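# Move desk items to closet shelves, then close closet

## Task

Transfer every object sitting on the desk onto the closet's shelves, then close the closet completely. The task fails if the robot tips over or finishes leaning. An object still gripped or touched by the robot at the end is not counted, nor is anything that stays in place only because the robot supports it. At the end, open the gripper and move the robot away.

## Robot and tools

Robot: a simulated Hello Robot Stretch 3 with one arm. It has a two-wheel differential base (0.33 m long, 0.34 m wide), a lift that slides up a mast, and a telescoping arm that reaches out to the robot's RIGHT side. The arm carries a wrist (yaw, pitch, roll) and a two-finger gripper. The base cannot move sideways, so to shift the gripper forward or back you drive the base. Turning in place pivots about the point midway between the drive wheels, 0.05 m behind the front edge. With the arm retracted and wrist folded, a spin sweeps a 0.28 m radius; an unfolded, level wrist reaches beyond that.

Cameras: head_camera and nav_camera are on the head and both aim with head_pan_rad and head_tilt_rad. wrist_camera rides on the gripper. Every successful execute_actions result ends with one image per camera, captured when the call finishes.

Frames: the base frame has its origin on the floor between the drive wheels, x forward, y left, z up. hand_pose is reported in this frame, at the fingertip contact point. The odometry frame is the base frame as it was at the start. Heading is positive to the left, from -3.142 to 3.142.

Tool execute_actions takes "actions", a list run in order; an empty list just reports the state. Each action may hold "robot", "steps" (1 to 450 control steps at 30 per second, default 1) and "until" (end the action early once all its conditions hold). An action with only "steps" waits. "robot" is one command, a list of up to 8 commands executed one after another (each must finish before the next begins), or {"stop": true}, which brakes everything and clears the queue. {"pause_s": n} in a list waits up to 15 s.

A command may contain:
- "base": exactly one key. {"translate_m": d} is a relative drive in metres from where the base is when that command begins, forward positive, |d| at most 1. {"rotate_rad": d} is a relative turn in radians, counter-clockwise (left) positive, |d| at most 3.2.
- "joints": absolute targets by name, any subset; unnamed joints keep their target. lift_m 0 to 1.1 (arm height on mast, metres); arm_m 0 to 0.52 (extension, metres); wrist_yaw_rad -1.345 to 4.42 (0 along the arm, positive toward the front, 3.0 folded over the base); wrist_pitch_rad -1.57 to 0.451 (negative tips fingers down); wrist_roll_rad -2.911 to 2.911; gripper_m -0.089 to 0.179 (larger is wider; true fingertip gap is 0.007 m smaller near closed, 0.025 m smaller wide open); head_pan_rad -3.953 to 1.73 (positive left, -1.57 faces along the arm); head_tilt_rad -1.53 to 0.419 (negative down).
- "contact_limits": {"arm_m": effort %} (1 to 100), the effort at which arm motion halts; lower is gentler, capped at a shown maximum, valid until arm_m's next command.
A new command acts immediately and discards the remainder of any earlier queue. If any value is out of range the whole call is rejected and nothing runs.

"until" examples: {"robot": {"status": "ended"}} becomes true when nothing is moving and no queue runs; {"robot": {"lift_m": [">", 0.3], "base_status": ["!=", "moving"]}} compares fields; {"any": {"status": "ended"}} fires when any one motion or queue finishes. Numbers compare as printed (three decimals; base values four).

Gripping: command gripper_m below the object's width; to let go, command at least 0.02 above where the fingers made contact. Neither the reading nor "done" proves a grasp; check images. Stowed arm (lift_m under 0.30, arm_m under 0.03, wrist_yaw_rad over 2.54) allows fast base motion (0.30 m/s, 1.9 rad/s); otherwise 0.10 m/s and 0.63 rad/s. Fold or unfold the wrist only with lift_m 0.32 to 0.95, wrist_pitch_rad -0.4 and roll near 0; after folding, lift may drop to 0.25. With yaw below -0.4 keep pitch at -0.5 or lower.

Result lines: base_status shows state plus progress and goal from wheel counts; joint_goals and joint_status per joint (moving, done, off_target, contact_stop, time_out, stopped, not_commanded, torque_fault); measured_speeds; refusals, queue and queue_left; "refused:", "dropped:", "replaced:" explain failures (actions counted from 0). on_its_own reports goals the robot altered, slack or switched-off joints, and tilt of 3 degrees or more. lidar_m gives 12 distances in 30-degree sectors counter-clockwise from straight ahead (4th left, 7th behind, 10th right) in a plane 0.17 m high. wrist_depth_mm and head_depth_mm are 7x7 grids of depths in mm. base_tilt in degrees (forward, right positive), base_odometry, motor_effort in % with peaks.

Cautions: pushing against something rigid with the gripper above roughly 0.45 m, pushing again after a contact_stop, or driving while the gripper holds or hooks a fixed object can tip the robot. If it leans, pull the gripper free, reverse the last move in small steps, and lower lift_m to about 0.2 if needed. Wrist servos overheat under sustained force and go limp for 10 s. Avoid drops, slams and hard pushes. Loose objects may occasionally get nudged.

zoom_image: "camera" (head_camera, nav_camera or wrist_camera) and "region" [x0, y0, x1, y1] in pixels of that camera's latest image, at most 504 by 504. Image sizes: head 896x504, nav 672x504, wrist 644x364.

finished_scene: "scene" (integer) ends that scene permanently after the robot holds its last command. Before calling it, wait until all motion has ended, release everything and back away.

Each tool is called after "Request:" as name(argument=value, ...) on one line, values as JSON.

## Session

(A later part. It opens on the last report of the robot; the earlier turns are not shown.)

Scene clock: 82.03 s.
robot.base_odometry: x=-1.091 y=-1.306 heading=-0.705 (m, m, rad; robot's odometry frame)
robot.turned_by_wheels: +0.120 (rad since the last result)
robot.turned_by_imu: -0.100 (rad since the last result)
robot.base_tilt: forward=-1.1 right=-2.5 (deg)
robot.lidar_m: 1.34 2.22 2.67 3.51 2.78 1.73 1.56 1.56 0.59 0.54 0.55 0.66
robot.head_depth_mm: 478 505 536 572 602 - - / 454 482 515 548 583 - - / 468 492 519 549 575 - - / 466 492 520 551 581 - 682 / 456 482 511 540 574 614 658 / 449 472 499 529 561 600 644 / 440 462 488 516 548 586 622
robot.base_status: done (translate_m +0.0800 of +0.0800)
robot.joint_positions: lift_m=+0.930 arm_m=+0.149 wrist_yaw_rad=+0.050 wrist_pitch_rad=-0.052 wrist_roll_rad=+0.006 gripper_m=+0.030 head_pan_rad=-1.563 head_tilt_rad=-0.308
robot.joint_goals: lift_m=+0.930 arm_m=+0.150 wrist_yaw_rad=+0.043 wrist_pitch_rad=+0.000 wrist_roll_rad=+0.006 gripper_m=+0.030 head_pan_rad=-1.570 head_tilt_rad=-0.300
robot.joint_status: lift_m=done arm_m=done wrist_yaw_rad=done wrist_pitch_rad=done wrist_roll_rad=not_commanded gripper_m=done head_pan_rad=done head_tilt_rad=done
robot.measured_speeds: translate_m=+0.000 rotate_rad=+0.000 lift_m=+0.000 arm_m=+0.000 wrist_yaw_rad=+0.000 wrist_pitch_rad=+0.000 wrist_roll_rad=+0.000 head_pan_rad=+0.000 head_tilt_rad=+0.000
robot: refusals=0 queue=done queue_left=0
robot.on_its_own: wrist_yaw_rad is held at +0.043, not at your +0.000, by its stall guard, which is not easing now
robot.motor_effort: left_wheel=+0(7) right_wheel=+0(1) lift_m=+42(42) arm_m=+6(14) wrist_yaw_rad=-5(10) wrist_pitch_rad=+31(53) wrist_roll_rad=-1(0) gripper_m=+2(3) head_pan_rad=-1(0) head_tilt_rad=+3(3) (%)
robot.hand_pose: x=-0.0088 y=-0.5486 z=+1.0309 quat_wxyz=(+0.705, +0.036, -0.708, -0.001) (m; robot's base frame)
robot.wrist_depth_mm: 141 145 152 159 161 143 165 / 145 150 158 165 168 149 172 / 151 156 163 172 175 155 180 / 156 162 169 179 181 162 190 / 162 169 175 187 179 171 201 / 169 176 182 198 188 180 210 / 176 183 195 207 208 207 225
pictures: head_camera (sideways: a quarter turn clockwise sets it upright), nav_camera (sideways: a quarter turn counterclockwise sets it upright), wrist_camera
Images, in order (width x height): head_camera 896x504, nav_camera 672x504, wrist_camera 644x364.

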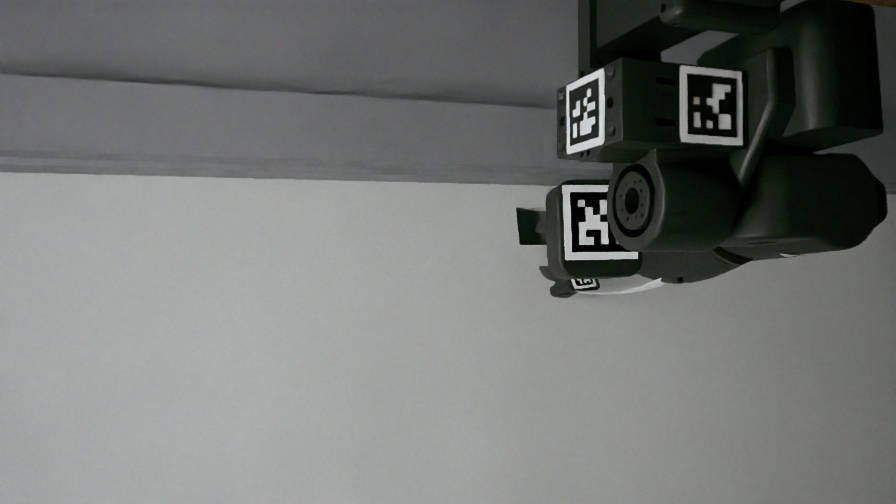

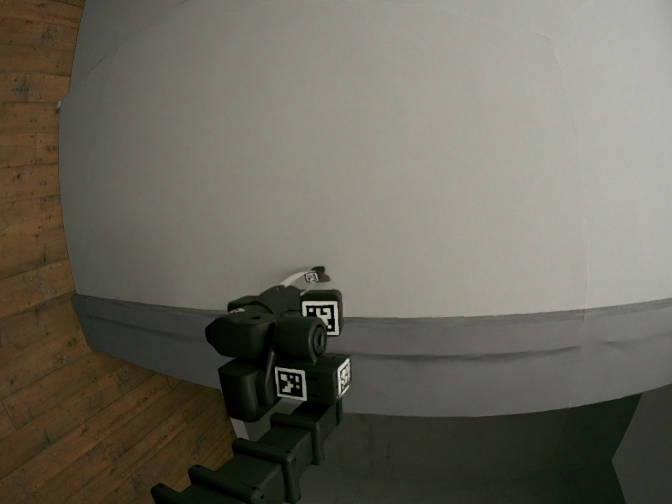

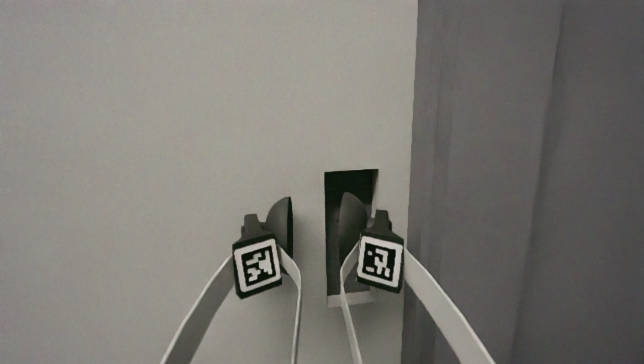

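Request:
execute_actions(actions=[{"robot":{"base":{"rotate_rad":0.25}},"steps":200,"until":{"robot":{"status":"ended"}}}])

Scene clock: 89.20 s.
robot.base_odometry: x=-1.091 y=-1.306 heading=-0.455 (m, m, rad; robot's odometry frame)
robot.turned_by_wheels: +0.250 (rad since the last result)
robot.turned_by_imu: +0.042 (rad since the last result)
robot.base_tilt: forward=-1.0 right=-2.5 (deg)
robot.lidar_m: 1.45 2.26 2.79 3.50 2.55 1.67 1.53 1.54 0.58 0.54 0.56 0.68
robot.head_depth_mm: 472 498 529 563 594 - - / 453 482 511 548 578 - - / 458 484 514 542 563 - - / 465 491 521 552 589 - 681 / 459 484 511 543 575 618 662 / 451 477 503 532 567 605 649 / 445 468 495 524 557 594 635
robot.base_status: done (rotate_rad +0.2500 of +0.2500)
robot.joint_positions: lift_m=+0.930 arm_m=+0.149 wrist_yaw_rad=+0.065 wrist_pitch_rad=-0.052 wrist_roll_rad=+0.006 gripper_m=+0.030 head_pan_rad=-1.563 head_tilt_rad=-0.308
robot.joint_goals: lift_m=+0.930 arm_m=+0.150 wrist_yaw_rad=+0.043 wrist_pitch_rad=+0.000 wrist_roll_rad=+0.006 gripper_m=+0.030 head_pan_rad=-1.570 head_tilt_rad=-0.300
robot.joint_status: lift_m=done arm_m=done wrist_yaw_rad=done wrist_pitch_rad=done wrist_roll_rad=not_commanded gripper_m=done head_pan_rad=done head_tilt_rad=done
robot.measured_speeds: translate_m=+0.000 rotate_rad=+0.000 lift_m=+0.000 arm_m=+0.000 wrist_yaw_rad=+0.000 wrist_pitch_rad=+0.000 wrist_roll_rad=+0.000 head_pan_rad=+0.000 head_tilt_rad=+0.000
robot: refusals=0 queue=done queue_left=0
robot.on_its_own: wrist_yaw_rad is held at +0.043, not at your +0.000, by its stall guard, which is still easing
robot.motor_effort: left_wheel=+0(5) right_wheel=+0(1) lift_m=+42(42) arm_m=+5(6) wrist_yaw_rad=-14(14) wrist_pitch_rad=+31(31) wrist_roll_rad=-1(1) gripper_m=-3(3) head_pan_rad=-1(2) head_tilt_rad=+3(2) (%)
robot.hand_pose: x=-0.0048 y=-0.5484 z=+1.0310 quat_wxyz=(+0.705, +0.042, -0.708, +0.004) (m; robot's base frame)
robot.wrist_depth_mm: 146 149 154 158 159 138 156 / 152 154 159 164 162 143 162 / 156 161 166 171 166 149 170 / 163 166 173 180 169 157 178 / 170 174 178 194 167 165 187 / 177 182 192 200 176 172 198 / 185 189 196 205 202 196 208
pictures: head_camera (sideways: a quarter turn clockwise sets it upright), nav_camera (sideways: a quarter turn counterclockwise sets it upright), wrist_camera
Images, in order (width x height): head_camera 896x504, nav_camera 672x504, wrist_camera 644x364.

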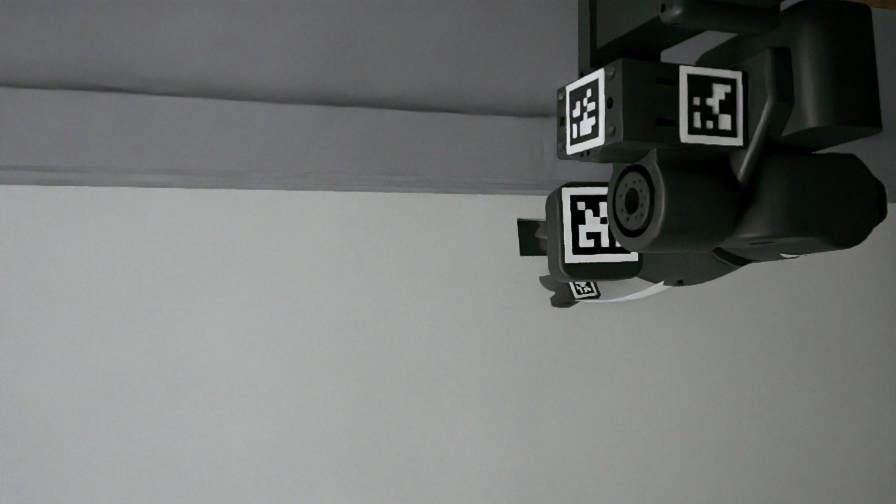

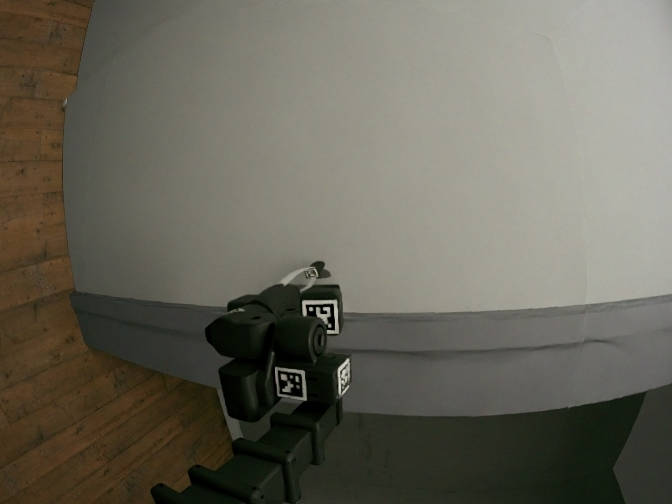

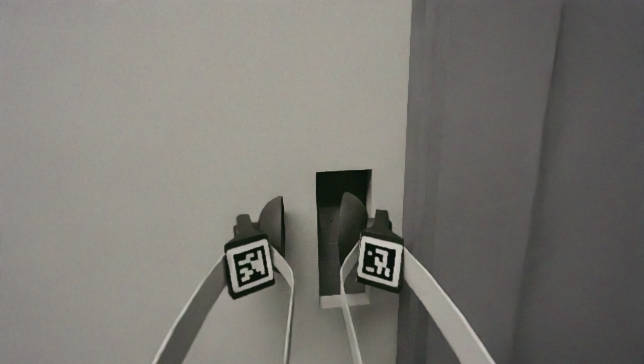

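Request:
execute_actions(actions=[{"robot":[{"joints":{"arm_m":0.09}},{"base":{"rotate_rad":0.19},"joints":{"wrist_yaw_rad":0.3,"gripper_m":0.05}}],"steps":200,"until":{"robot":{"status":"ended"}}}])

Scene clock: 95.30 s.
robot.base_odometry: x=-1.091 y=-1.306 heading=-0.265 (m, m, rad; robot's odometry frame)
robot.turned_by_wheels: +0.190 (rad since the last result)
robot.turned_by_imu: +0.156 (rad since the last result)
robot.base_tilt: forward=-0.6 right=-1.7 (deg)
robot.lidar_m: 2.25 2.34 3.21 3.50 2.15 1.58 1.52 1.58 0.54 0.55 0.57 0.78
robot.head_depth_mm: 435 453 475 502 530 - - / 443 469 497 530 569 - - / 443 468 498 530 567 597 - / 442 467 497 529 559 - - / 442 467 497 528 560 603 664 / 442 467 496 526 559 605 655 / 441 467 496 527 563 605 654
robot.base_status: done (rotate_rad +0.1899 of +0.1900)
robot.joint_positions: lift_m=+0.930 arm_m=+0.090 wrist_yaw_rad=+0.299 wrist_pitch_rad=-0.022 wrist_roll_rad=+0.006 gripper_m=+0.050 head_pan_rad=-1.563 head_tilt_rad=-0.308
robot.joint_goals: lift_m=+0.930 arm_m=+0.090 wrist_yaw_rad=+0.300 wrist_pitch_rad=+0.000 wrist_roll_rad=+0.006 gripper_m=+0.050 head_pan_rad=-1.570 head_tilt_rad=-0.300
robot.joint_status: lift_m=done arm_m=done wrist_yaw_rad=done wrist_pitch_rad=done wrist_roll_rad=not_commanded gripper_m=done head_pan_rad=done head_tilt_rad=done
robot.measured_speeds: translate_m=+0.000 rotate_rad=+0.000 lift_m=+0.000 arm_m=+0.000 wrist_yaw_rad=+0.000 wrist_pitch_rad=+0.000 wrist_roll_rad=+0.000 head_pan_rad=+0.000 head_tilt_rad=+0.000
robot: refusals=0 queue=done queue_left=0
robot.motor_effort: left_wheel=-2(6) right_wheel=+2(5) lift_m=+42(42) arm_m=-3(4) wrist_yaw_rad=+0(18) wrist_pitch_rad=+13(30) wrist_roll_rad=-1(0) gripper_m=+1(87) head_pan_rad=-2(1) head_tilt_rad=+3(3) (%)
robot.hand_pose: x=+0.0538 y=-0.4797 z=+1.0385 quat_wxyz=(+0.699, +0.113, -0.700, +0.097) (m; robot's base frame)
robot.wrist_depth_mm: 262 239 223 204 190 178 166 / 273 252 231 212 196 182 171 / 290 264 242 220 204 189 177 / 308 275 251 231 211 196 190 / 322 290 269 239 215 203 196 / 343 307 275 253 233 210 203 / 365 329 290 263 237 217 203
pictures: head_camera (sideways: a quarter turn clockwise sets it upright), nav_camera (sideways: a quarter turn counterclockwise sets it upright), wrist_camera
Images, in order (width x height): head_camera 896x504, nav_camera 672x504, wrist_camera 644x364.

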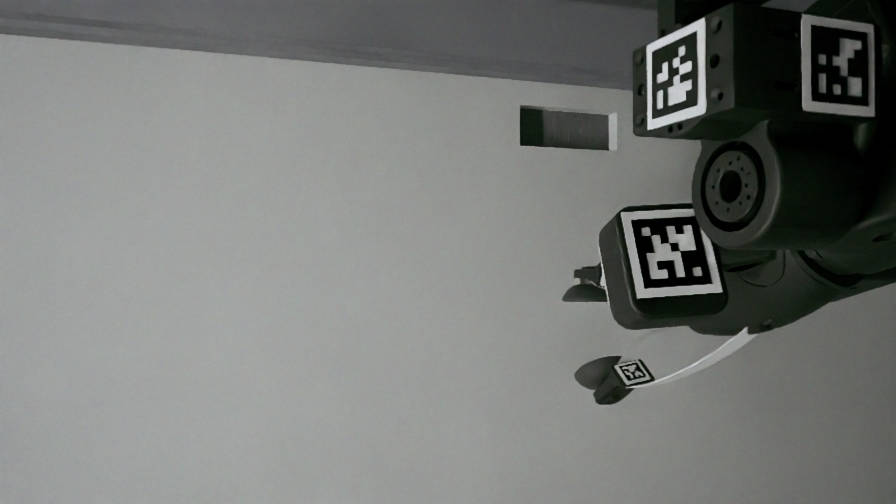

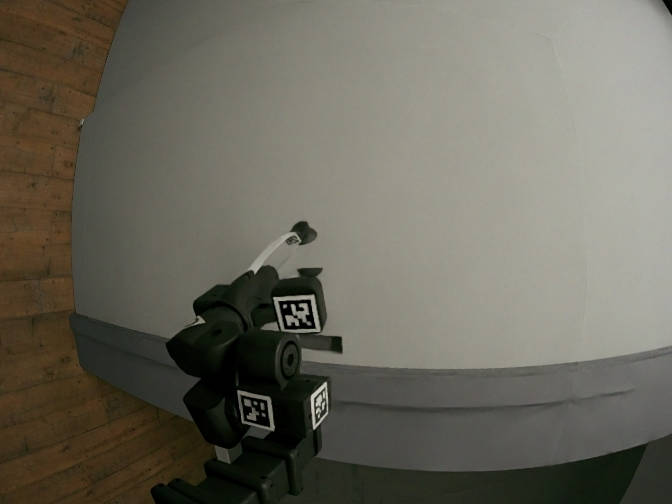

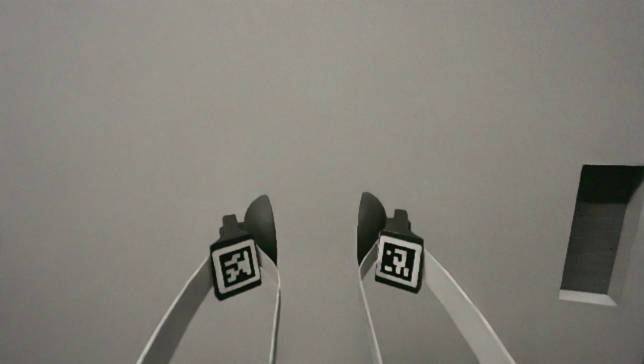

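Request:
execute_actions(actions=[{"robot":[{"base":{"translate_m":-0.12}},{"joints":{"arm_m":0.125}}],"steps":200,"until":{"robot":{"status":"ended"}}}])

Scene clock: 100.33 s.
robot.base_odometry: x=-1.207 y=-1.275 heading=-0.265 (m, m, rad; robot's odometry frame)
robot.turned_by_wheels: +0.000 (rad since the last result)
robot.turned_by_imu: +0.000 (rad since the last result)
robot.base_tilt: forward=-0.5 right=-1.7 (deg)
robot.lidar_m: 2.37 2.46 3.38 3.08 1.98 1.46 1.40 1.45 0.55 0.52 0.57 0.78
robot.head_depth_mm: 429 453 479 511 542 - - / 424 452 480 510 541 - - / 415 438 466 496 528 - - / 439 464 492 523 558 - - / 442 466 496 528 558 612 654 / 443 467 496 528 565 605 655 / 441 467 495 526 562 604 653
robot.base_status: done (translate_m -0.1200 of -0.1200)
robot.joint_positions: lift_m=+0.930 arm_m=+0.125 wrist_yaw_rad=+0.299 wrist_pitch_rad=-0.022 wrist_roll_rad=+0.006 gripper_m=+0.050 head_pan_rad=-1.563 head_tilt_rad=-0.308
robot.joint_goals: lift_m=+0.930 arm_m=+0.125 wrist_yaw_rad=+0.300 wrist_pitch_rad=+0.000 wrist_roll_rad=+0.006 gripper_m=+0.050 head_pan_rad=-1.570 head_tilt_rad=-0.300
robot.joint_status: lift_m=done arm_m=done wrist_yaw_rad=done wrist_pitch_rad=done wrist_roll_rad=not_commanded gripper_m=done head_pan_rad=done head_tilt_rad=done
robot.measured_speeds: translate_m=+0.000 rotate_rad=+0.000 lift_m=+0.000 arm_m=+0.000 wrist_yaw_rad=+0.000 wrist_pitch_rad=+0.000 wrist_roll_rad=+0.000 head_pan_rad=+0.000 head_tilt_rad=+0.000
robot: refusals=0 queue=done queue_left=0
robot.motor_effort: left_wheel=-3(7) right_wheel=+2(4) lift_m=+42(42) arm_m=+4(4) wrist_yaw_rad=+1(0) wrist_pitch_rad=+13(13) wrist_roll_rad=+0(1) gripper_m=+1(1) head_pan_rad=-1(1) head_tilt_rad=+2(2) (%)
robot.hand_pose: x=+0.0538 y=-0.5139 z=+1.0385 quat_wxyz=(+0.699, +0.113, -0.700, +0.097) (m; robot's base frame)
robot.wrist_depth_mm: 220 201 186 172 160 127 116 / 232 212 194 178 166 127 119 / 241 221 201 186 172 132 123 / 254 231 213 193 189 137 128 / 270 244 225 203 183 141 134 / 285 259 233 212 201 146 139 / 304 279 243 220 201 150 147
pictures: head_camera (sideways: a quarter turn clockwise sets it upright), nav_camera (sideways: a quarter turn counterclockwise sets it upright), wrist_camera
Images, in order (width x height): head_camera 896x504, nav_camera 672x504, wrist_camera 644x364.

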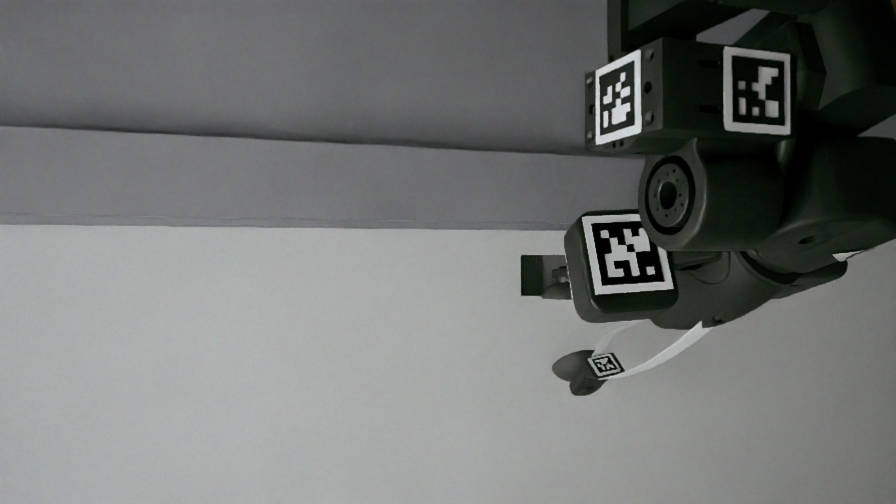

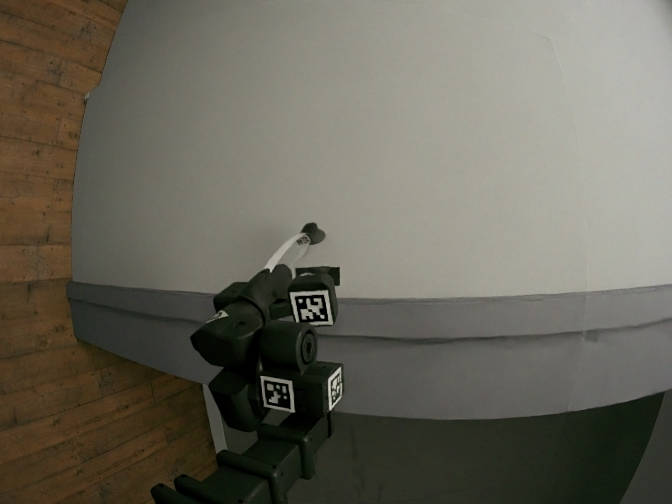

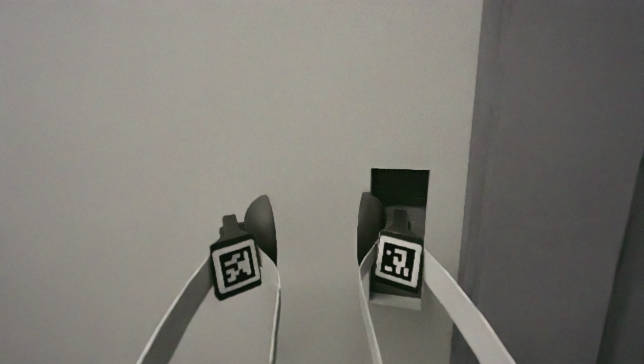

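Need about 1.5 cm more back, then extend.

Request:
execute_actions(actions=[{"robot":[{"base":{"translate_m":-0.018}},{"joints":{"arm_m":0.16},"contact_limits":{"arm_m":9}}],"steps":200,"until":{"robot":{"status":"ended"}}},{"robot":{"joints":{"arm_m":0.148}},"steps":40,"until":{"robot":{"status":"ended"}}},{"robot":{"base":{"translate_m":0.1}},"steps":200,"until":{"robot":{"status":"ended"}}}])

Scene clock: 107.37 s.
robot.base_odometry: x=-1.128 y=-1.296 heading=-0.265 (m, m, rad; robot's odometry frame)
robot.turned_by_wheels: +0.000 (rad since the last result)
robot.turned_by_imu: -0.144 (rad since the last result)
robot.base_tilt: forward=-0.9 right=-2.3 (deg)
robot.lidar_m: 1.50 2.33 2.90 3.06 2.41 1.59 1.46 1.47 0.57 0.52 0.55 0.68
robot.head_depth_mm: 459 486 517 551 581 - 1436 / 454 480 507 540 567 - 689 / 439 462 492 525 555 - - / 435 461 488 520 536 - 661 / 449 473 502 532 571 612 653 / 442 468 494 524 554 595 638 / 438 459 486 514 547 584 626
robot.base_status: done (translate_m +0.1000 of +0.1000)
robot.joint_positions: lift_m=+0.930 arm_m=+0.147 wrist_yaw_rad=+0.310 wrist_pitch_rad=-0.045 wrist_roll_rad=+0.006 gripper_m=+0.050 head_pan_rad=-1.563 head_tilt_rad=-0.307
robot.joint_goals: lift_m=+0.930 arm_m=+0.148 wrist_yaw_rad=+0.300 wrist_pitch_rad=+0.000 wrist_roll_rad=+0.006 gripper_m=+0.050 head_pan_rad=-1.570 head_tilt_rad=-0.300
robot.joint_status: lift_m=done arm_m=done wrist_yaw_rad=done wrist_pitch_rad=done wrist_roll_rad=not_commanded gripper_m=done head_pan_rad=done head_tilt_rad=done
robot.measured_speeds: translate_m=+0.000 rotate_rad=+0.000 lift_m=+0.000 arm_m=+0.000 wrist_yaw_rad=+0.000 wrist_pitch_rad=+0.000 wrist_roll_rad=+0.000 head_pan_rad=+0.000 head_tilt_rad=+0.000
robot: refusals=0 queue=done queue_left=0
robot.motor_effort: left_wheel=+2(7) right_wheel=+0(8) lift_m=+41(41) arm_m=+11(9) wrist_yaw_rad=-7(15) wrist_pitch_rad=+27(26) wrist_roll_rad=+0(1) gripper_m=+5(9) head_pan_rad=-2(1) head_tilt_rad=+2(2) (%)
robot.hand_pose: x=+0.0564 y=-0.5343 z=+1.0327 quat_wxyz=(+0.699, +0.125, -0.698, +0.093) (m; robot's base frame)
robot.wrist_depth_mm: 173 167 161 155 148 116 113 / 180 175 167 159 153 120 119 / 189 182 175 167 160 125 129 / 199 190 181 176 165 130 135 / 209 201 194 186 152 136 142 / 222 210 201 195 185 141 148 / 234 223 210 201 189 146 156
pictures: head_camera (sideways: a quarter turn clockwise sets it upright), nav_camera (sideways: a quarter turn counterclockwise sets it upright), wrist_camera
replaced: robot.arm_m: its motion had ended contact_stop
Images, in order (width x height): head_camera 896x504, nav_camera 672x504, wrist_camera 644x364.

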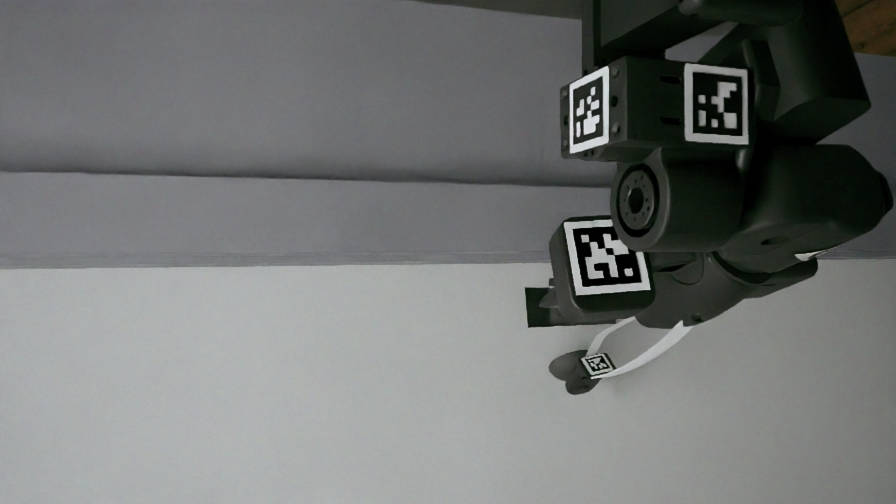

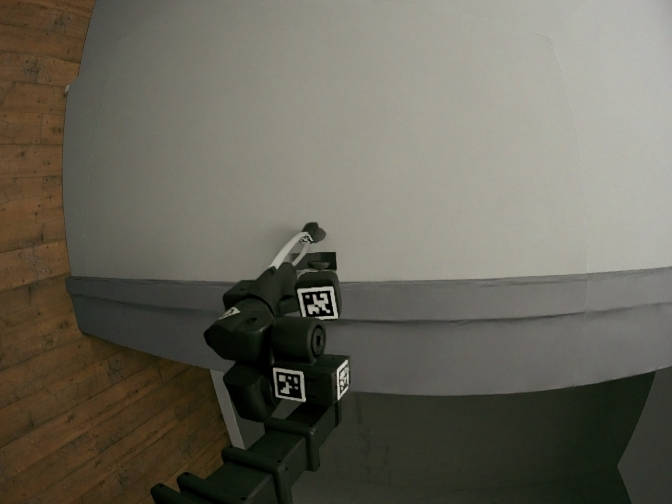

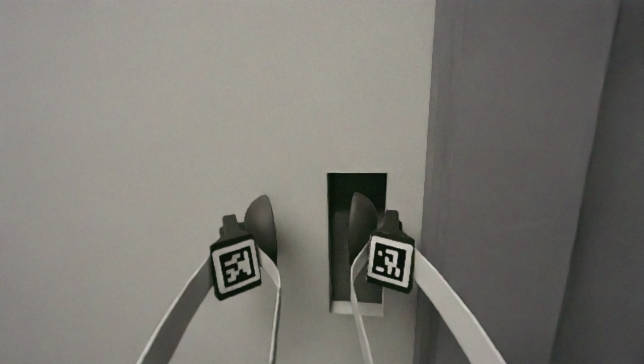

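Request:
execute_actions(actions=[{"robot":[{"joints":{"arm_m":0.0}},{"joints":{"wrist_yaw_rad":1.57,"gripper_m":0.0}},{"base":{"rotate_rad":-0.46}},{"base":{"translate_m":0.34}},{"base":{"rotate_rad":0.6}},{"base":{"translate_m":-0.45}},{"joints":{"wrist_yaw_rad":1.1,"head_tilt_rad":-0.6}}],"steps":450,"until":{"robot":{"status":"ended"}}}])

Scene clock: 129.70 s.
robot.base_odometry: x=-1.162 y=-1.485 heading=-0.125 (m, m, rad; robot's odometry frame)
robot.turned_by_wheels: +0.140 (rad since the last result)
robot.turned_by_imu: +0.138 (rad since the last result)
robot.base_tilt: forward=-0.9 right=-2.3 (deg)
robot.lidar_m: 1.46 2.40 3.29 3.24 2.07 1.51 1.45 1.50 0.33 0.33 0.36 0.49
robot.head_depth_mm: - - - 288 308 332 354 / - 286 298 302 323 338 359 / - 285 300 319 342 376 399 / - 285 300 319 341 366 397 / - 285 299 319 340 365 395 / - 285 299 318 340 365 394 / - 285 298 318 338 364 393
robot.base_status: moving (translate_m -0.2906 of -0.4500)
robot.joint_positions: lift_m=+0.930 arm_m=+0.000 wrist_yaw_rad=+1.568 wrist_pitch_rad=-0.022 wrist_roll_rad=+0.006 gripper_m=+0.000 head_pan_rad=-1.563 head_tilt_rad=-0.307
robot.joint_goals: lift_m=+0.930 arm_m=+0.000 wrist_yaw_rad=+1.570 wrist_pitch_rad=+0.000 wrist_roll_rad=+0.006 gripper_m=+0.000 head_pan_rad=-1.570 head_tilt_rad=-0.300
robot.joint_status: lift_m=done arm_m=done wrist_yaw_rad=done wrist_pitch_rad=done wrist_roll_rad=not_commanded gripper_m=done head_pan_rad=done head_tilt_rad=done
robot.measured_speeds: translate_m=-0.100 rotate_rad=+0.000 lift_m=+0.000 arm_m=+0.000 wrist_yaw_rad=+0.000 wrist_pitch_rad=+0.000 wrist_roll_rad=+0.000 head_pan_rad=+0.000 head_tilt_rad=+0.000
robot: refusals=0 queue=running queue_left=1
robot.motor_effort: left_wheel=-3(8) right_wheel=+1(7) lift_m=+41(41) arm_m=-2(14) wrist_yaw_rad=+0(8) wrist_pitch_rad=+13(26) wrist_roll_rad=+0(0) gripper_m=-3(99) head_pan_rad=-2(3) head_tilt_rad=+2(2) (%)
robot.hand_pose: x=+0.2343 y=-0.1460 z=+1.0386 quat_wxyz=(+0.505, +0.506, -0.496, +0.493) (m; robot's base frame)
robot.wrist_depth_mm: - - - - 737 320 217 / - - - - 732 323 221 / - - - - 610 324 220 / - - - - 609 331 220 / - - - - 617 327 223 / - - - - 554 329 224 / - - - - 900 330 224
pictures: head_camera (sideways: a quarter turn clockwise sets it upright), nav_camera (sideways: a quarter turn counterclockwise sets it upright), wrist_camera
Images, in order (width x height): head_camera 896x504, nav_camera 672x504, wrist_camera 644x364.

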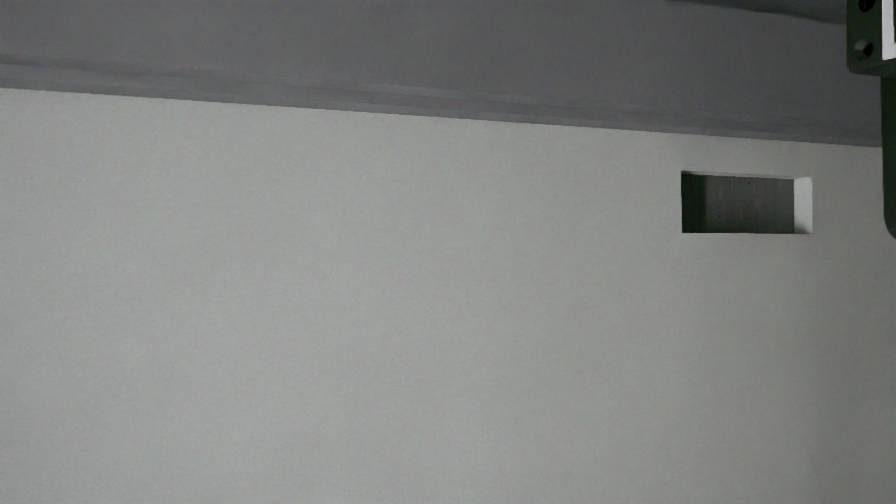

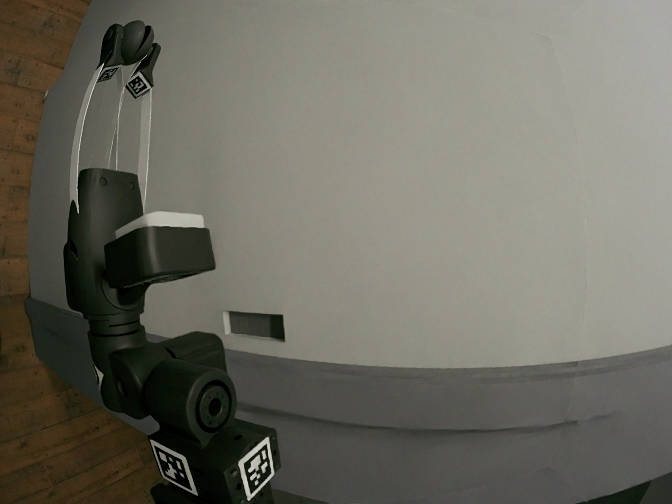

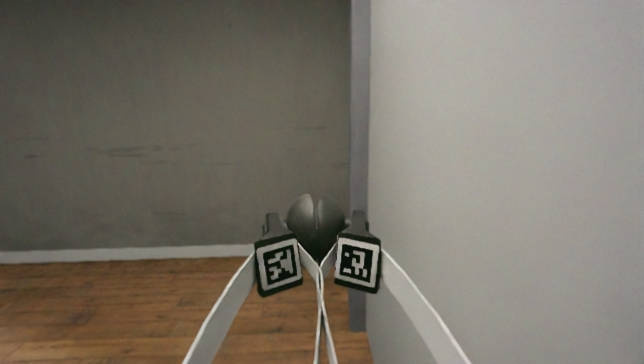

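Request:
execute_actions(actions=[{"steps":200,"until":{"robot":{"status":"ended"}}}])

Scene clock: 133.03 s.
robot.base_odometry: x=-1.320 y=-1.466 heading=-0.125 (m, m, rad; robot's odometry frame)
robot.turned_by_wheels: +0.000 (rad since the last result)
robot.turned_by_imu: -0.001 (rad since the last result)
robot.base_tilt: forward=-0.6 right=-1.7 (deg)
robot.lidar_m: 1.48 2.57 3.51 3.28 1.84 1.34 1.29 1.34 0.35 0.32 0.33 0.49
robot.head_depth_mm: - 286 312 376 1391 - - / - 288 313 353 400 - - / - 288 312 352 406 - - / - 287 311 352 405 467 - / - 287 305 345 393 454 - / - - 294 333 368 - - / - - 310 369 424 - 651
robot.base_status: done (translate_m -0.4500 of -0.4500)
robot.joint_positions: lift_m=+0.930 arm_m=+0.000 wrist_yaw_rad=+1.102 wrist_pitch_rad=-0.022 wrist_roll_rad=+0.006 gripper_m=+0.000 head_pan_rad=-1.563 head_tilt_rad=-0.592
robot.joint_goals: lift_m=+0.930 arm_m=+0.000 wrist_yaw_rad=+1.100 wrist_pitch_rad=+0.000 wrist_roll_rad=+0.006 gripper_m=+0.000 head_pan_rad=-1.570 head_tilt_rad=-0.600
robot.joint_status: lift_m=done arm_m=done wrist_yaw_rad=done wrist_pitch_rad=done wrist_roll_rad=not_commanded gripper_m=done head_pan_rad=done head_tilt_rad=done
robot.measured_speeds: translate_m=+0.000 rotate_rad=+0.000 lift_m=+0.000 arm_m=+0.000 wrist_yaw_rad=+0.000 wrist_pitch_rad=+0.000 wrist_roll_rad=+0.000 head_pan_rad=+0.000 head_tilt_rad=+0.000
robot: refusals=0 queue=done queue_left=0
robot.motor_effort: left_wheel=-2(4) right_wheel=+2(3) lift_m=+41(41) arm_m=-2(3) wrist_yaw_rad=-2(2) wrist_pitch_rad=+13(12) wrist_roll_rad=-1(0) gripper_m=-3(3) head_pan_rad=-2(3) head_tilt_rad=-2(18) (%)
robot.hand_pose: x=+0.2067 y=-0.2608 z=+1.0386 quat_wxyz=(+0.605, +0.378, -0.600, +0.363) (m; robot's base frame)
robot.wrist_depth_mm: - - 573 300 201 151 122 / - - 618 310 207 154 124 / - - 684 324 213 158 126 / - - 750 333 219 161 131 / - - - - 223 165 141 / - - - 377 220 171 142 / - - 877 396 255 174 135
pictures: head_camera (sideways: a quarter turn clockwise sets it upright), nav_camera (sideways: a quarter turn counterclockwise sets it upright), wrist_camera
Images, in order (width x height): head_camera 896x504, nav_camera 672x504, wrist_camera 644x364.

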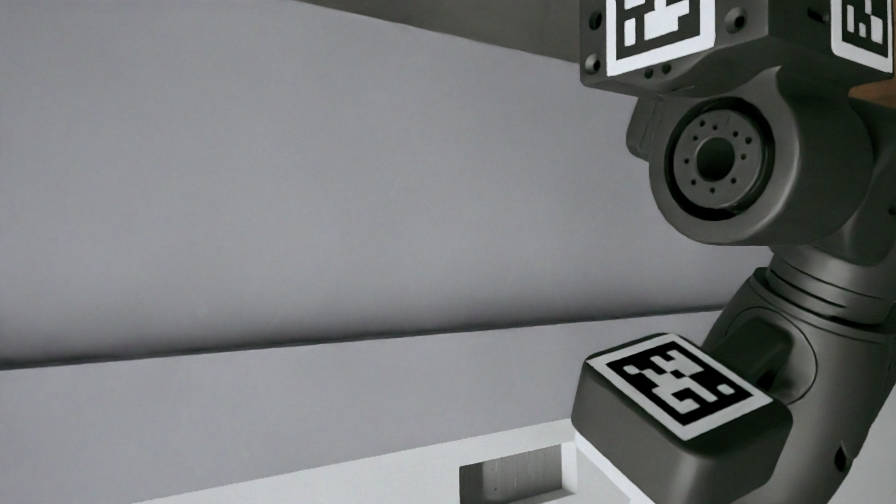

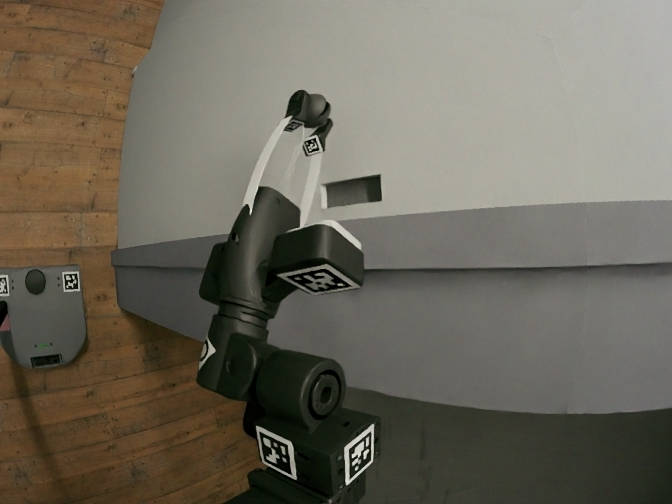

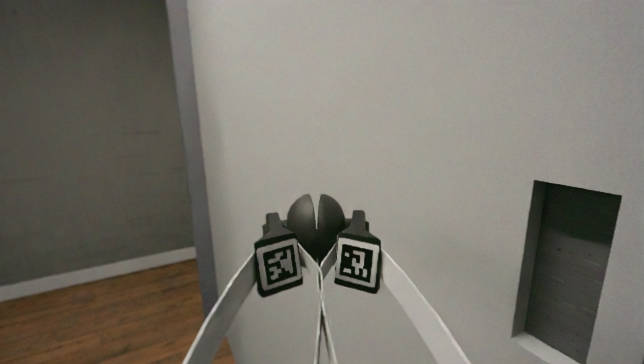

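Request:
execute_actions(actions=[{"robot":[{"base":{"translate_m":-0.1}},{"joints":{"arm_m":0.09},"contact_limits":{"arm_m":9}}],"steps":200,"until":{"robot":{"status":"ended"}}}])

Scene clock: 140.53 s.
robot.base_odometry: x=-1.419 y=-1.453 heading=-0.125 (m, m, rad; robot's odometry frame)
robot.turned_by_wheels: +0.000 (rad since the last result)
robot.turned_by_imu: +0.002 (rad since the last result)
robot.base_tilt: forward=-0.6 right=-1.8 (deg)
robot.lidar_m: 1.50 2.67 3.65 3.33 1.70 1.24 1.19 1.23 1.11 0.34 0.35 0.50
robot.head_depth_mm: 902 994 1113 1214 - 1449 1229 / 901 994 1108 1207 - 1418 1232 / 897 999 1112 1230 - - 1236 / - 290 319 362 401 516 610 / - 287 314 351 399 - 586 / - 286 313 343 - 505 584 / - 288 312 353 - 476 558
robot.base_status: done (translate_m -0.1000 of -0.1000)
robot.joint_positions: lift_m=+0.930 arm_m=+0.077 wrist_yaw_rad=+1.175 wrist_pitch_rad=-0.023 wrist_roll_rad=+0.006 gripper_m=+0.000 head_pan_rad=-1.563 head_tilt_rad=-0.593
robot.joint_goals: lift_m=+0.930 arm_m=+0.077 wrist_yaw_rad=+1.100 wrist_pitch_rad=+0.000 wrist_roll_rad=+0.006 gripper_m=+0.000 head_pan_rad=-1.570 head_tilt_rad=-0.600
robot.joint_status: lift_m=done arm_m=contact_stop wrist_yaw_rad=done wrist_pitch_rad=done wrist_roll_rad=not_commanded gripper_m=done head_pan_rad=done head_tilt_rad=done
robot.measured_speeds: translate_m=+0.000 rotate_rad=-0.001 lift_m=+0.000 arm_m=-0.008 wrist_yaw_rad=+0.000 wrist_pitch_rad=-0.024 wrist_roll_rad=+0.000 head_pan_rad=+0.000 head_tilt_rad=+0.000
robot: refusals=0 queue=dropped queue_left=0
robot.on_its_own: arm_m is slack since a contact_stop, until your next command for it (your +0.090 is given up)
robot.motor_effort: left_wheel=+9(9) right_wheel=-2(10) lift_m=+41(41) arm_m=+5(9) wrist_yaw_rad=-48(49) wrist_pitch_rad=+14(14) wrist_roll_rad=+0(0) gripper_m=-10(10) head_pan_rad=+0(1) head_tilt_rad=-2(4) (%)
robot.contact_limits: arm_m 9 (drawing in: default 15, maximum 25; extending or still: default 22, maximum 35)
robot.hand_pose: x=+0.2145 y=-0.3202 z=+1.0384 quat_wxyz=(+0.592, +0.400, -0.585, +0.384) (m; robot's base frame)
robot.wrist_depth_mm: - - 504 208 88 79 62 / - - 572 218 91 80 63 / - - 640 229 94 82 63 / - - 721 233 96 83 65 / - - - - 100 85 66 / - - - 243 103 87 67 / - - 857 274 110 89 68
pictures: head_camera (sideways: a quarter turn clockwise sets it upright), nav_camera (sideways: a quarter turn counterclockwise sets it upright), wrist_camera
Images, in order (width x height): head_camera 896x504, nav_camera 672x504, wrist_camera 644x364.

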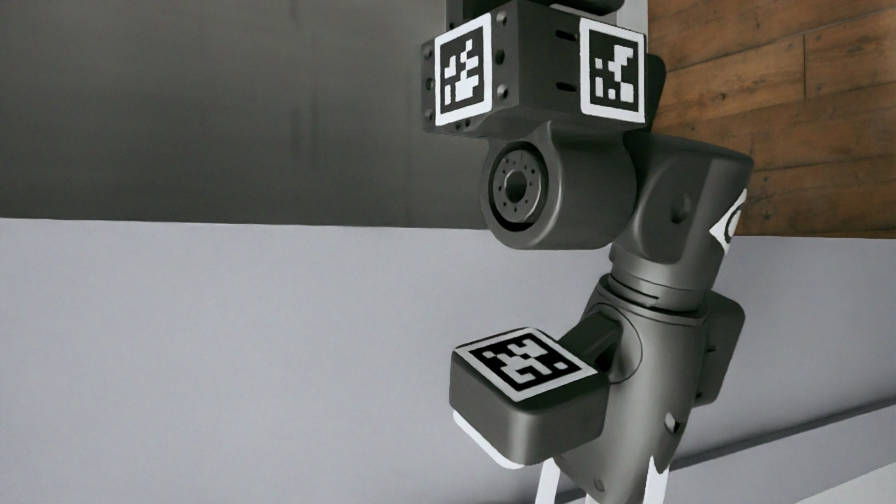

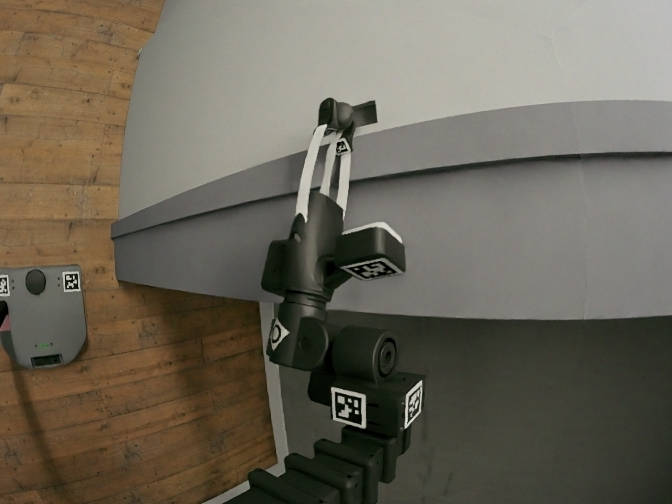

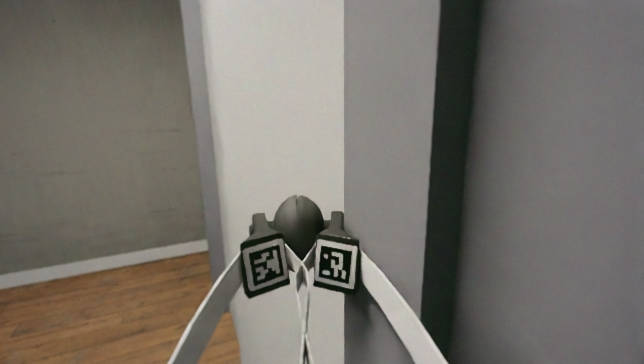

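Request:
execute_actions(actions=[{"robot":{"joints":{"arm_m":0.068,"wrist_yaw_rad":1.05},"base":{"translate_m":0.07}},"steps":100,"until":{"robot":{"status":"ended"}}}])

Scene clock: 144.70 s.
robot.base_odometry: x=-1.349 y=-1.462 heading=-0.125 (m, m, rad; robot's odometry frame)
robot.turned_by_wheels: +0.000 (rad since the last result)
robot.turned_by_imu: +0.007 (rad since the last result)
robot.base_tilt: forward=-0.6 right=-1.7 (deg)
robot.lidar_m: 1.53 2.61 3.59 3.27 1.79 1.31 1.26 1.30 1.11 0.33 0.33 0.50
robot.head_depth_mm: 911 975 1104 1214 - 1408 1233 / - 286 313 347 - 1398 1242 / - 288 313 351 - - 589 / - 288 312 353 399 - 589 / - 287 312 346 398 - 575 / - 287 306 333 - 481 585 / - - 295 335 - 522 620
robot.base_status: done (translate_m +0.0700 of +0.0700)
robot.joint_positions: lift_m=+0.930 arm_m=+0.068 wrist_yaw_rad=+1.108 wrist_pitch_rad=-0.023 wrist_roll_rad=+0.006 gripper_m=+0.000 head_pan_rad=-1.563 head_tilt_rad=-0.593
robot.joint_goals: lift_m=+0.930 arm_m=+0.068 wrist_yaw_rad=+1.102 wrist_pitch_rad=+0.000 wrist_roll_rad=+0.006 gripper_m=+0.000 head_pan_rad=-1.570 head_tilt_rad=-0.600
robot.joint_status: lift_m=done arm_m=done wrist_yaw_rad=off_target wrist_pitch_rad=done wrist_roll_rad=not_commanded gripper_m=done head_pan_rad=done head_tilt_rad=done
robot.measured_speeds: translate_m=+0.000 rotate_rad=+0.000 lift_m=+0.000 arm_m=+0.000 wrist_yaw_rad=+0.000 wrist_pitch_rad=+0.000 wrist_roll_rad=+0.000 head_pan_rad=+0.000 head_tilt_rad=+0.000
robot: refusals=0 queue=dropped queue_left=0
robot.on_its_own: wrist_yaw_rad is held at +1.102, not at your +1.050, by its stall guard, which is not easing now
robot.motor_effort: left_wheel=+0(12) right_wheel=+0(14) lift_m=+41(41) arm_m=+4(1) wrist_yaw_rad=-5(47) wrist_pitch_rad=+14(15) wrist_roll_rad=-1(0) gripper_m=-4(11) head_pan_rad=-1(2) head_tilt_rad=-2(2) (%)
robot.hand_pose: x=+0.2073 y=-0.3267 z=+1.0383 quat_wxyz=(+0.604, +0.380, -0.598, +0.364) (m; robot's base frame)
robot.wrist_depth_mm: - - 370 186 124 62 49 / - - 402 194 127 63 50 / - - 439 202 131 65 51 / - - 489 209 140 66 52 / - - 663 - 149 68 53 / - - - 238 153 69 54 / - - 563 249 165 71 55
pictures: head_camera (sideways: a quarter turn clockwise sets it upright), nav_camera (sideways: a quarter turn counterclockwise sets it upright), wrist_camera
Images, in order (width x height): head_camera 896x504, nav_camera 672x504, wrist_camera 644x364.

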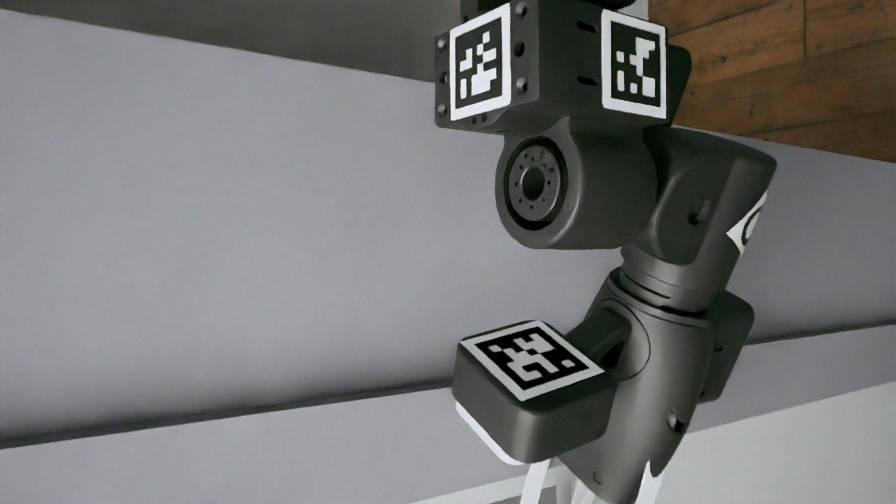

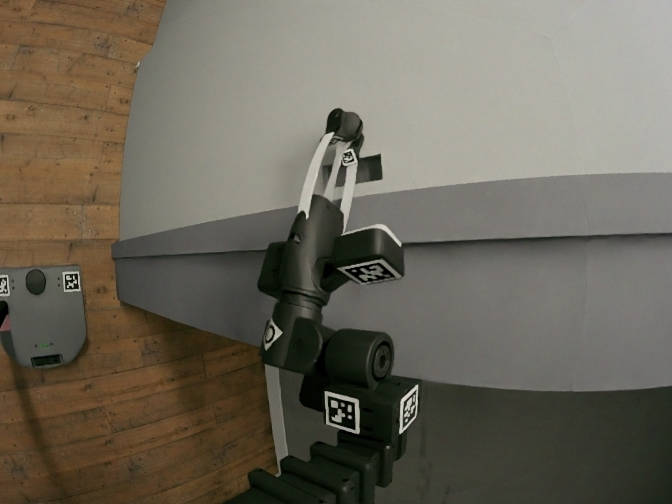

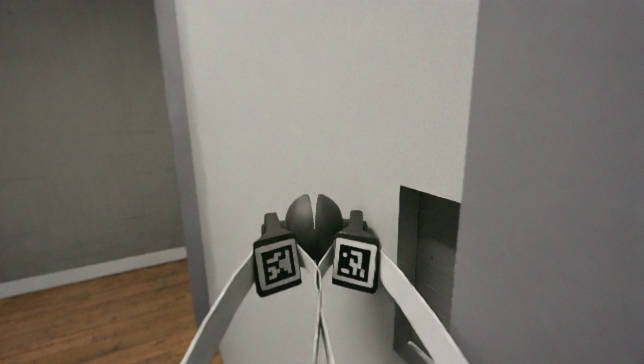

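Request:
execute_actions(actions=[{"robot":[{"joints":{"arm_m":0.0,"wrist_yaw_rad":1.2}},{"base":{"translate_m":0.035},"joints":{"gripper_m":0.03}},{"joints":{"wrist_yaw_rad":0.85}}],"steps":200,"until":{"robot":{"status":"ended"}}}])

Scene clock: 154.03 s.
robot.base_odometry: x=-1.315 y=-1.466 heading=-0.125 (m, m, rad; robot's odometry frame)
robot.turned_by_wheels: +0.000 (rad since the last result)
robot.turned_by_imu: +0.001 (rad since the last result)
robot.base_tilt: forward=-0.6 right=-1.7 (deg)
robot.lidar_m: 1.53 2.57 3.51 3.26 1.83 1.34 1.29 1.34 0.35 0.32 0.36 0.49
robot.head_depth_mm: - 287 313 361 1357 - - / - 286 313 354 408 - - / - 288 313 354 408 - - / - 288 312 353 407 457 - / - 287 302 342 375 - - / - - 296 335 381 - 633 / - 297 322 370 426 510 613
robot.base_status: done (translate_m +0.0350 of +0.0350)
robot.joint_positions: lift_m=+0.930 arm_m=+0.000 wrist_yaw_rad=+0.853 wrist_pitch_rad=-0.022 wrist_roll_rad=+0.006 gripper_m=+0.030 head_pan_rad=-1.563 head_tilt_rad=-0.593
robot.joint_goals: lift_m=+0.930 arm_m=+0.000 wrist_yaw_rad=+0.850 wrist_pitch_rad=+0.000 wrist_roll_rad=+0.006 gripper_m=+0.030 head_pan_rad=-1.570 head_tilt_rad=-0.600
robot.joint_status: lift_m=done arm_m=done wrist_yaw_rad=done wrist_pitch_rad=done wrist_roll_rad=not_commanded gripper_m=done head_pan_rad=done head_tilt_rad=done
robot.measured_speeds: translate_m=+0.000 rotate_rad=+0.000 lift_m=+0.000 arm_m=+0.000 wrist_yaw_rad=+0.000 wrist_pitch_rad=+0.000 wrist_roll_rad=+0.000 head_pan_rad=+0.000 head_tilt_rad=+0.000
robot: refusals=0 queue=done queue_left=0
robot.motor_effort: left_wheel=-1(4) right_wheel=+0(5) lift_m=+41(41) arm_m=-3(4) wrist_yaw_rad=-2(4) wrist_pitch_rad=+13(14) wrist_roll_rad=-1(1) gripper_m=+0(100) head_pan_rad=-3(2) head_tilt_rad=-2(3) (%)
robot.hand_pose: x=+0.1711 y=-0.3136 z=+1.0385 quat_wxyz=(+0.646, +0.300, -0.642, +0.284) (m; robot's base frame)
robot.wrist_depth_mm: - 448 264 188 145 117 79 / - 488 278 194 149 121 80 / - 537 297 201 153 124 82 / - 610 313 212 165 127 84 / - 720 375 222 169 131 86 / - - 393 229 176 119 87 / - - 370 239 182 106 90
pictures: head_camera (sideways: a quarter turn clockwise sets it upright), nav_camera (sideways: a quarter turn counterclockwise sets it upright), wrist_camera
Images, in order (width x height): head_camera 896x504, nav_camera 672x504, wrist_camera 644x364.

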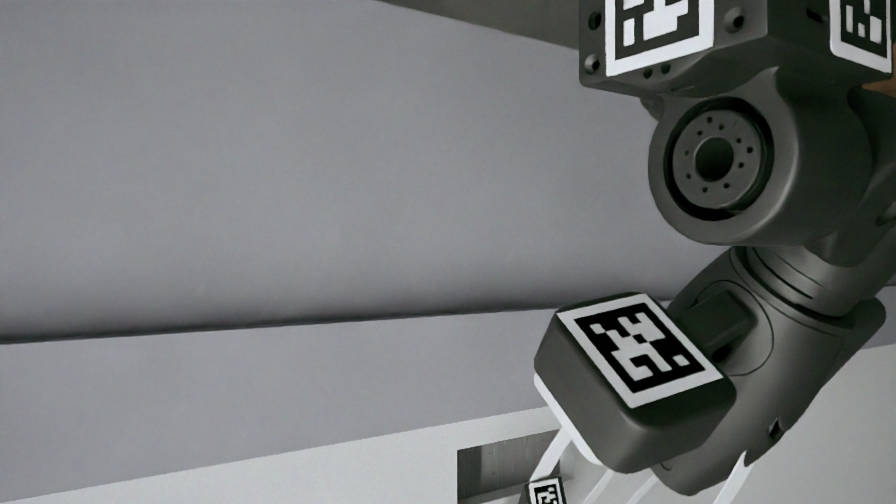

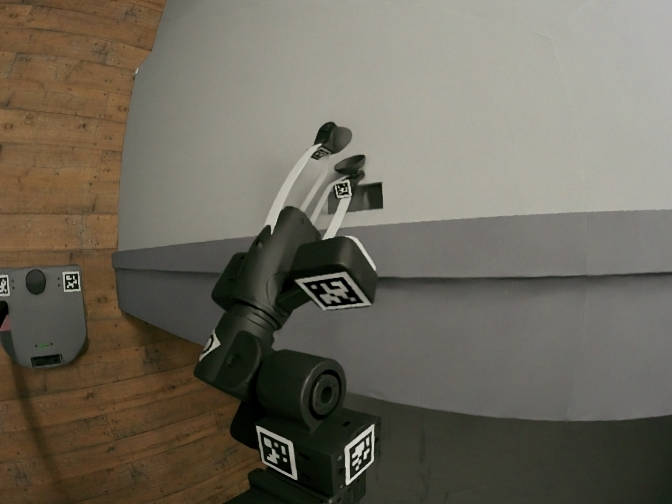

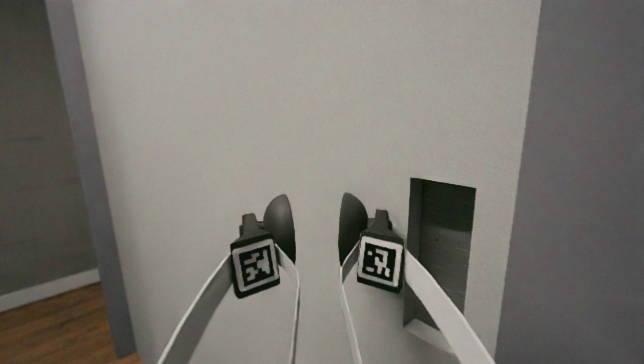

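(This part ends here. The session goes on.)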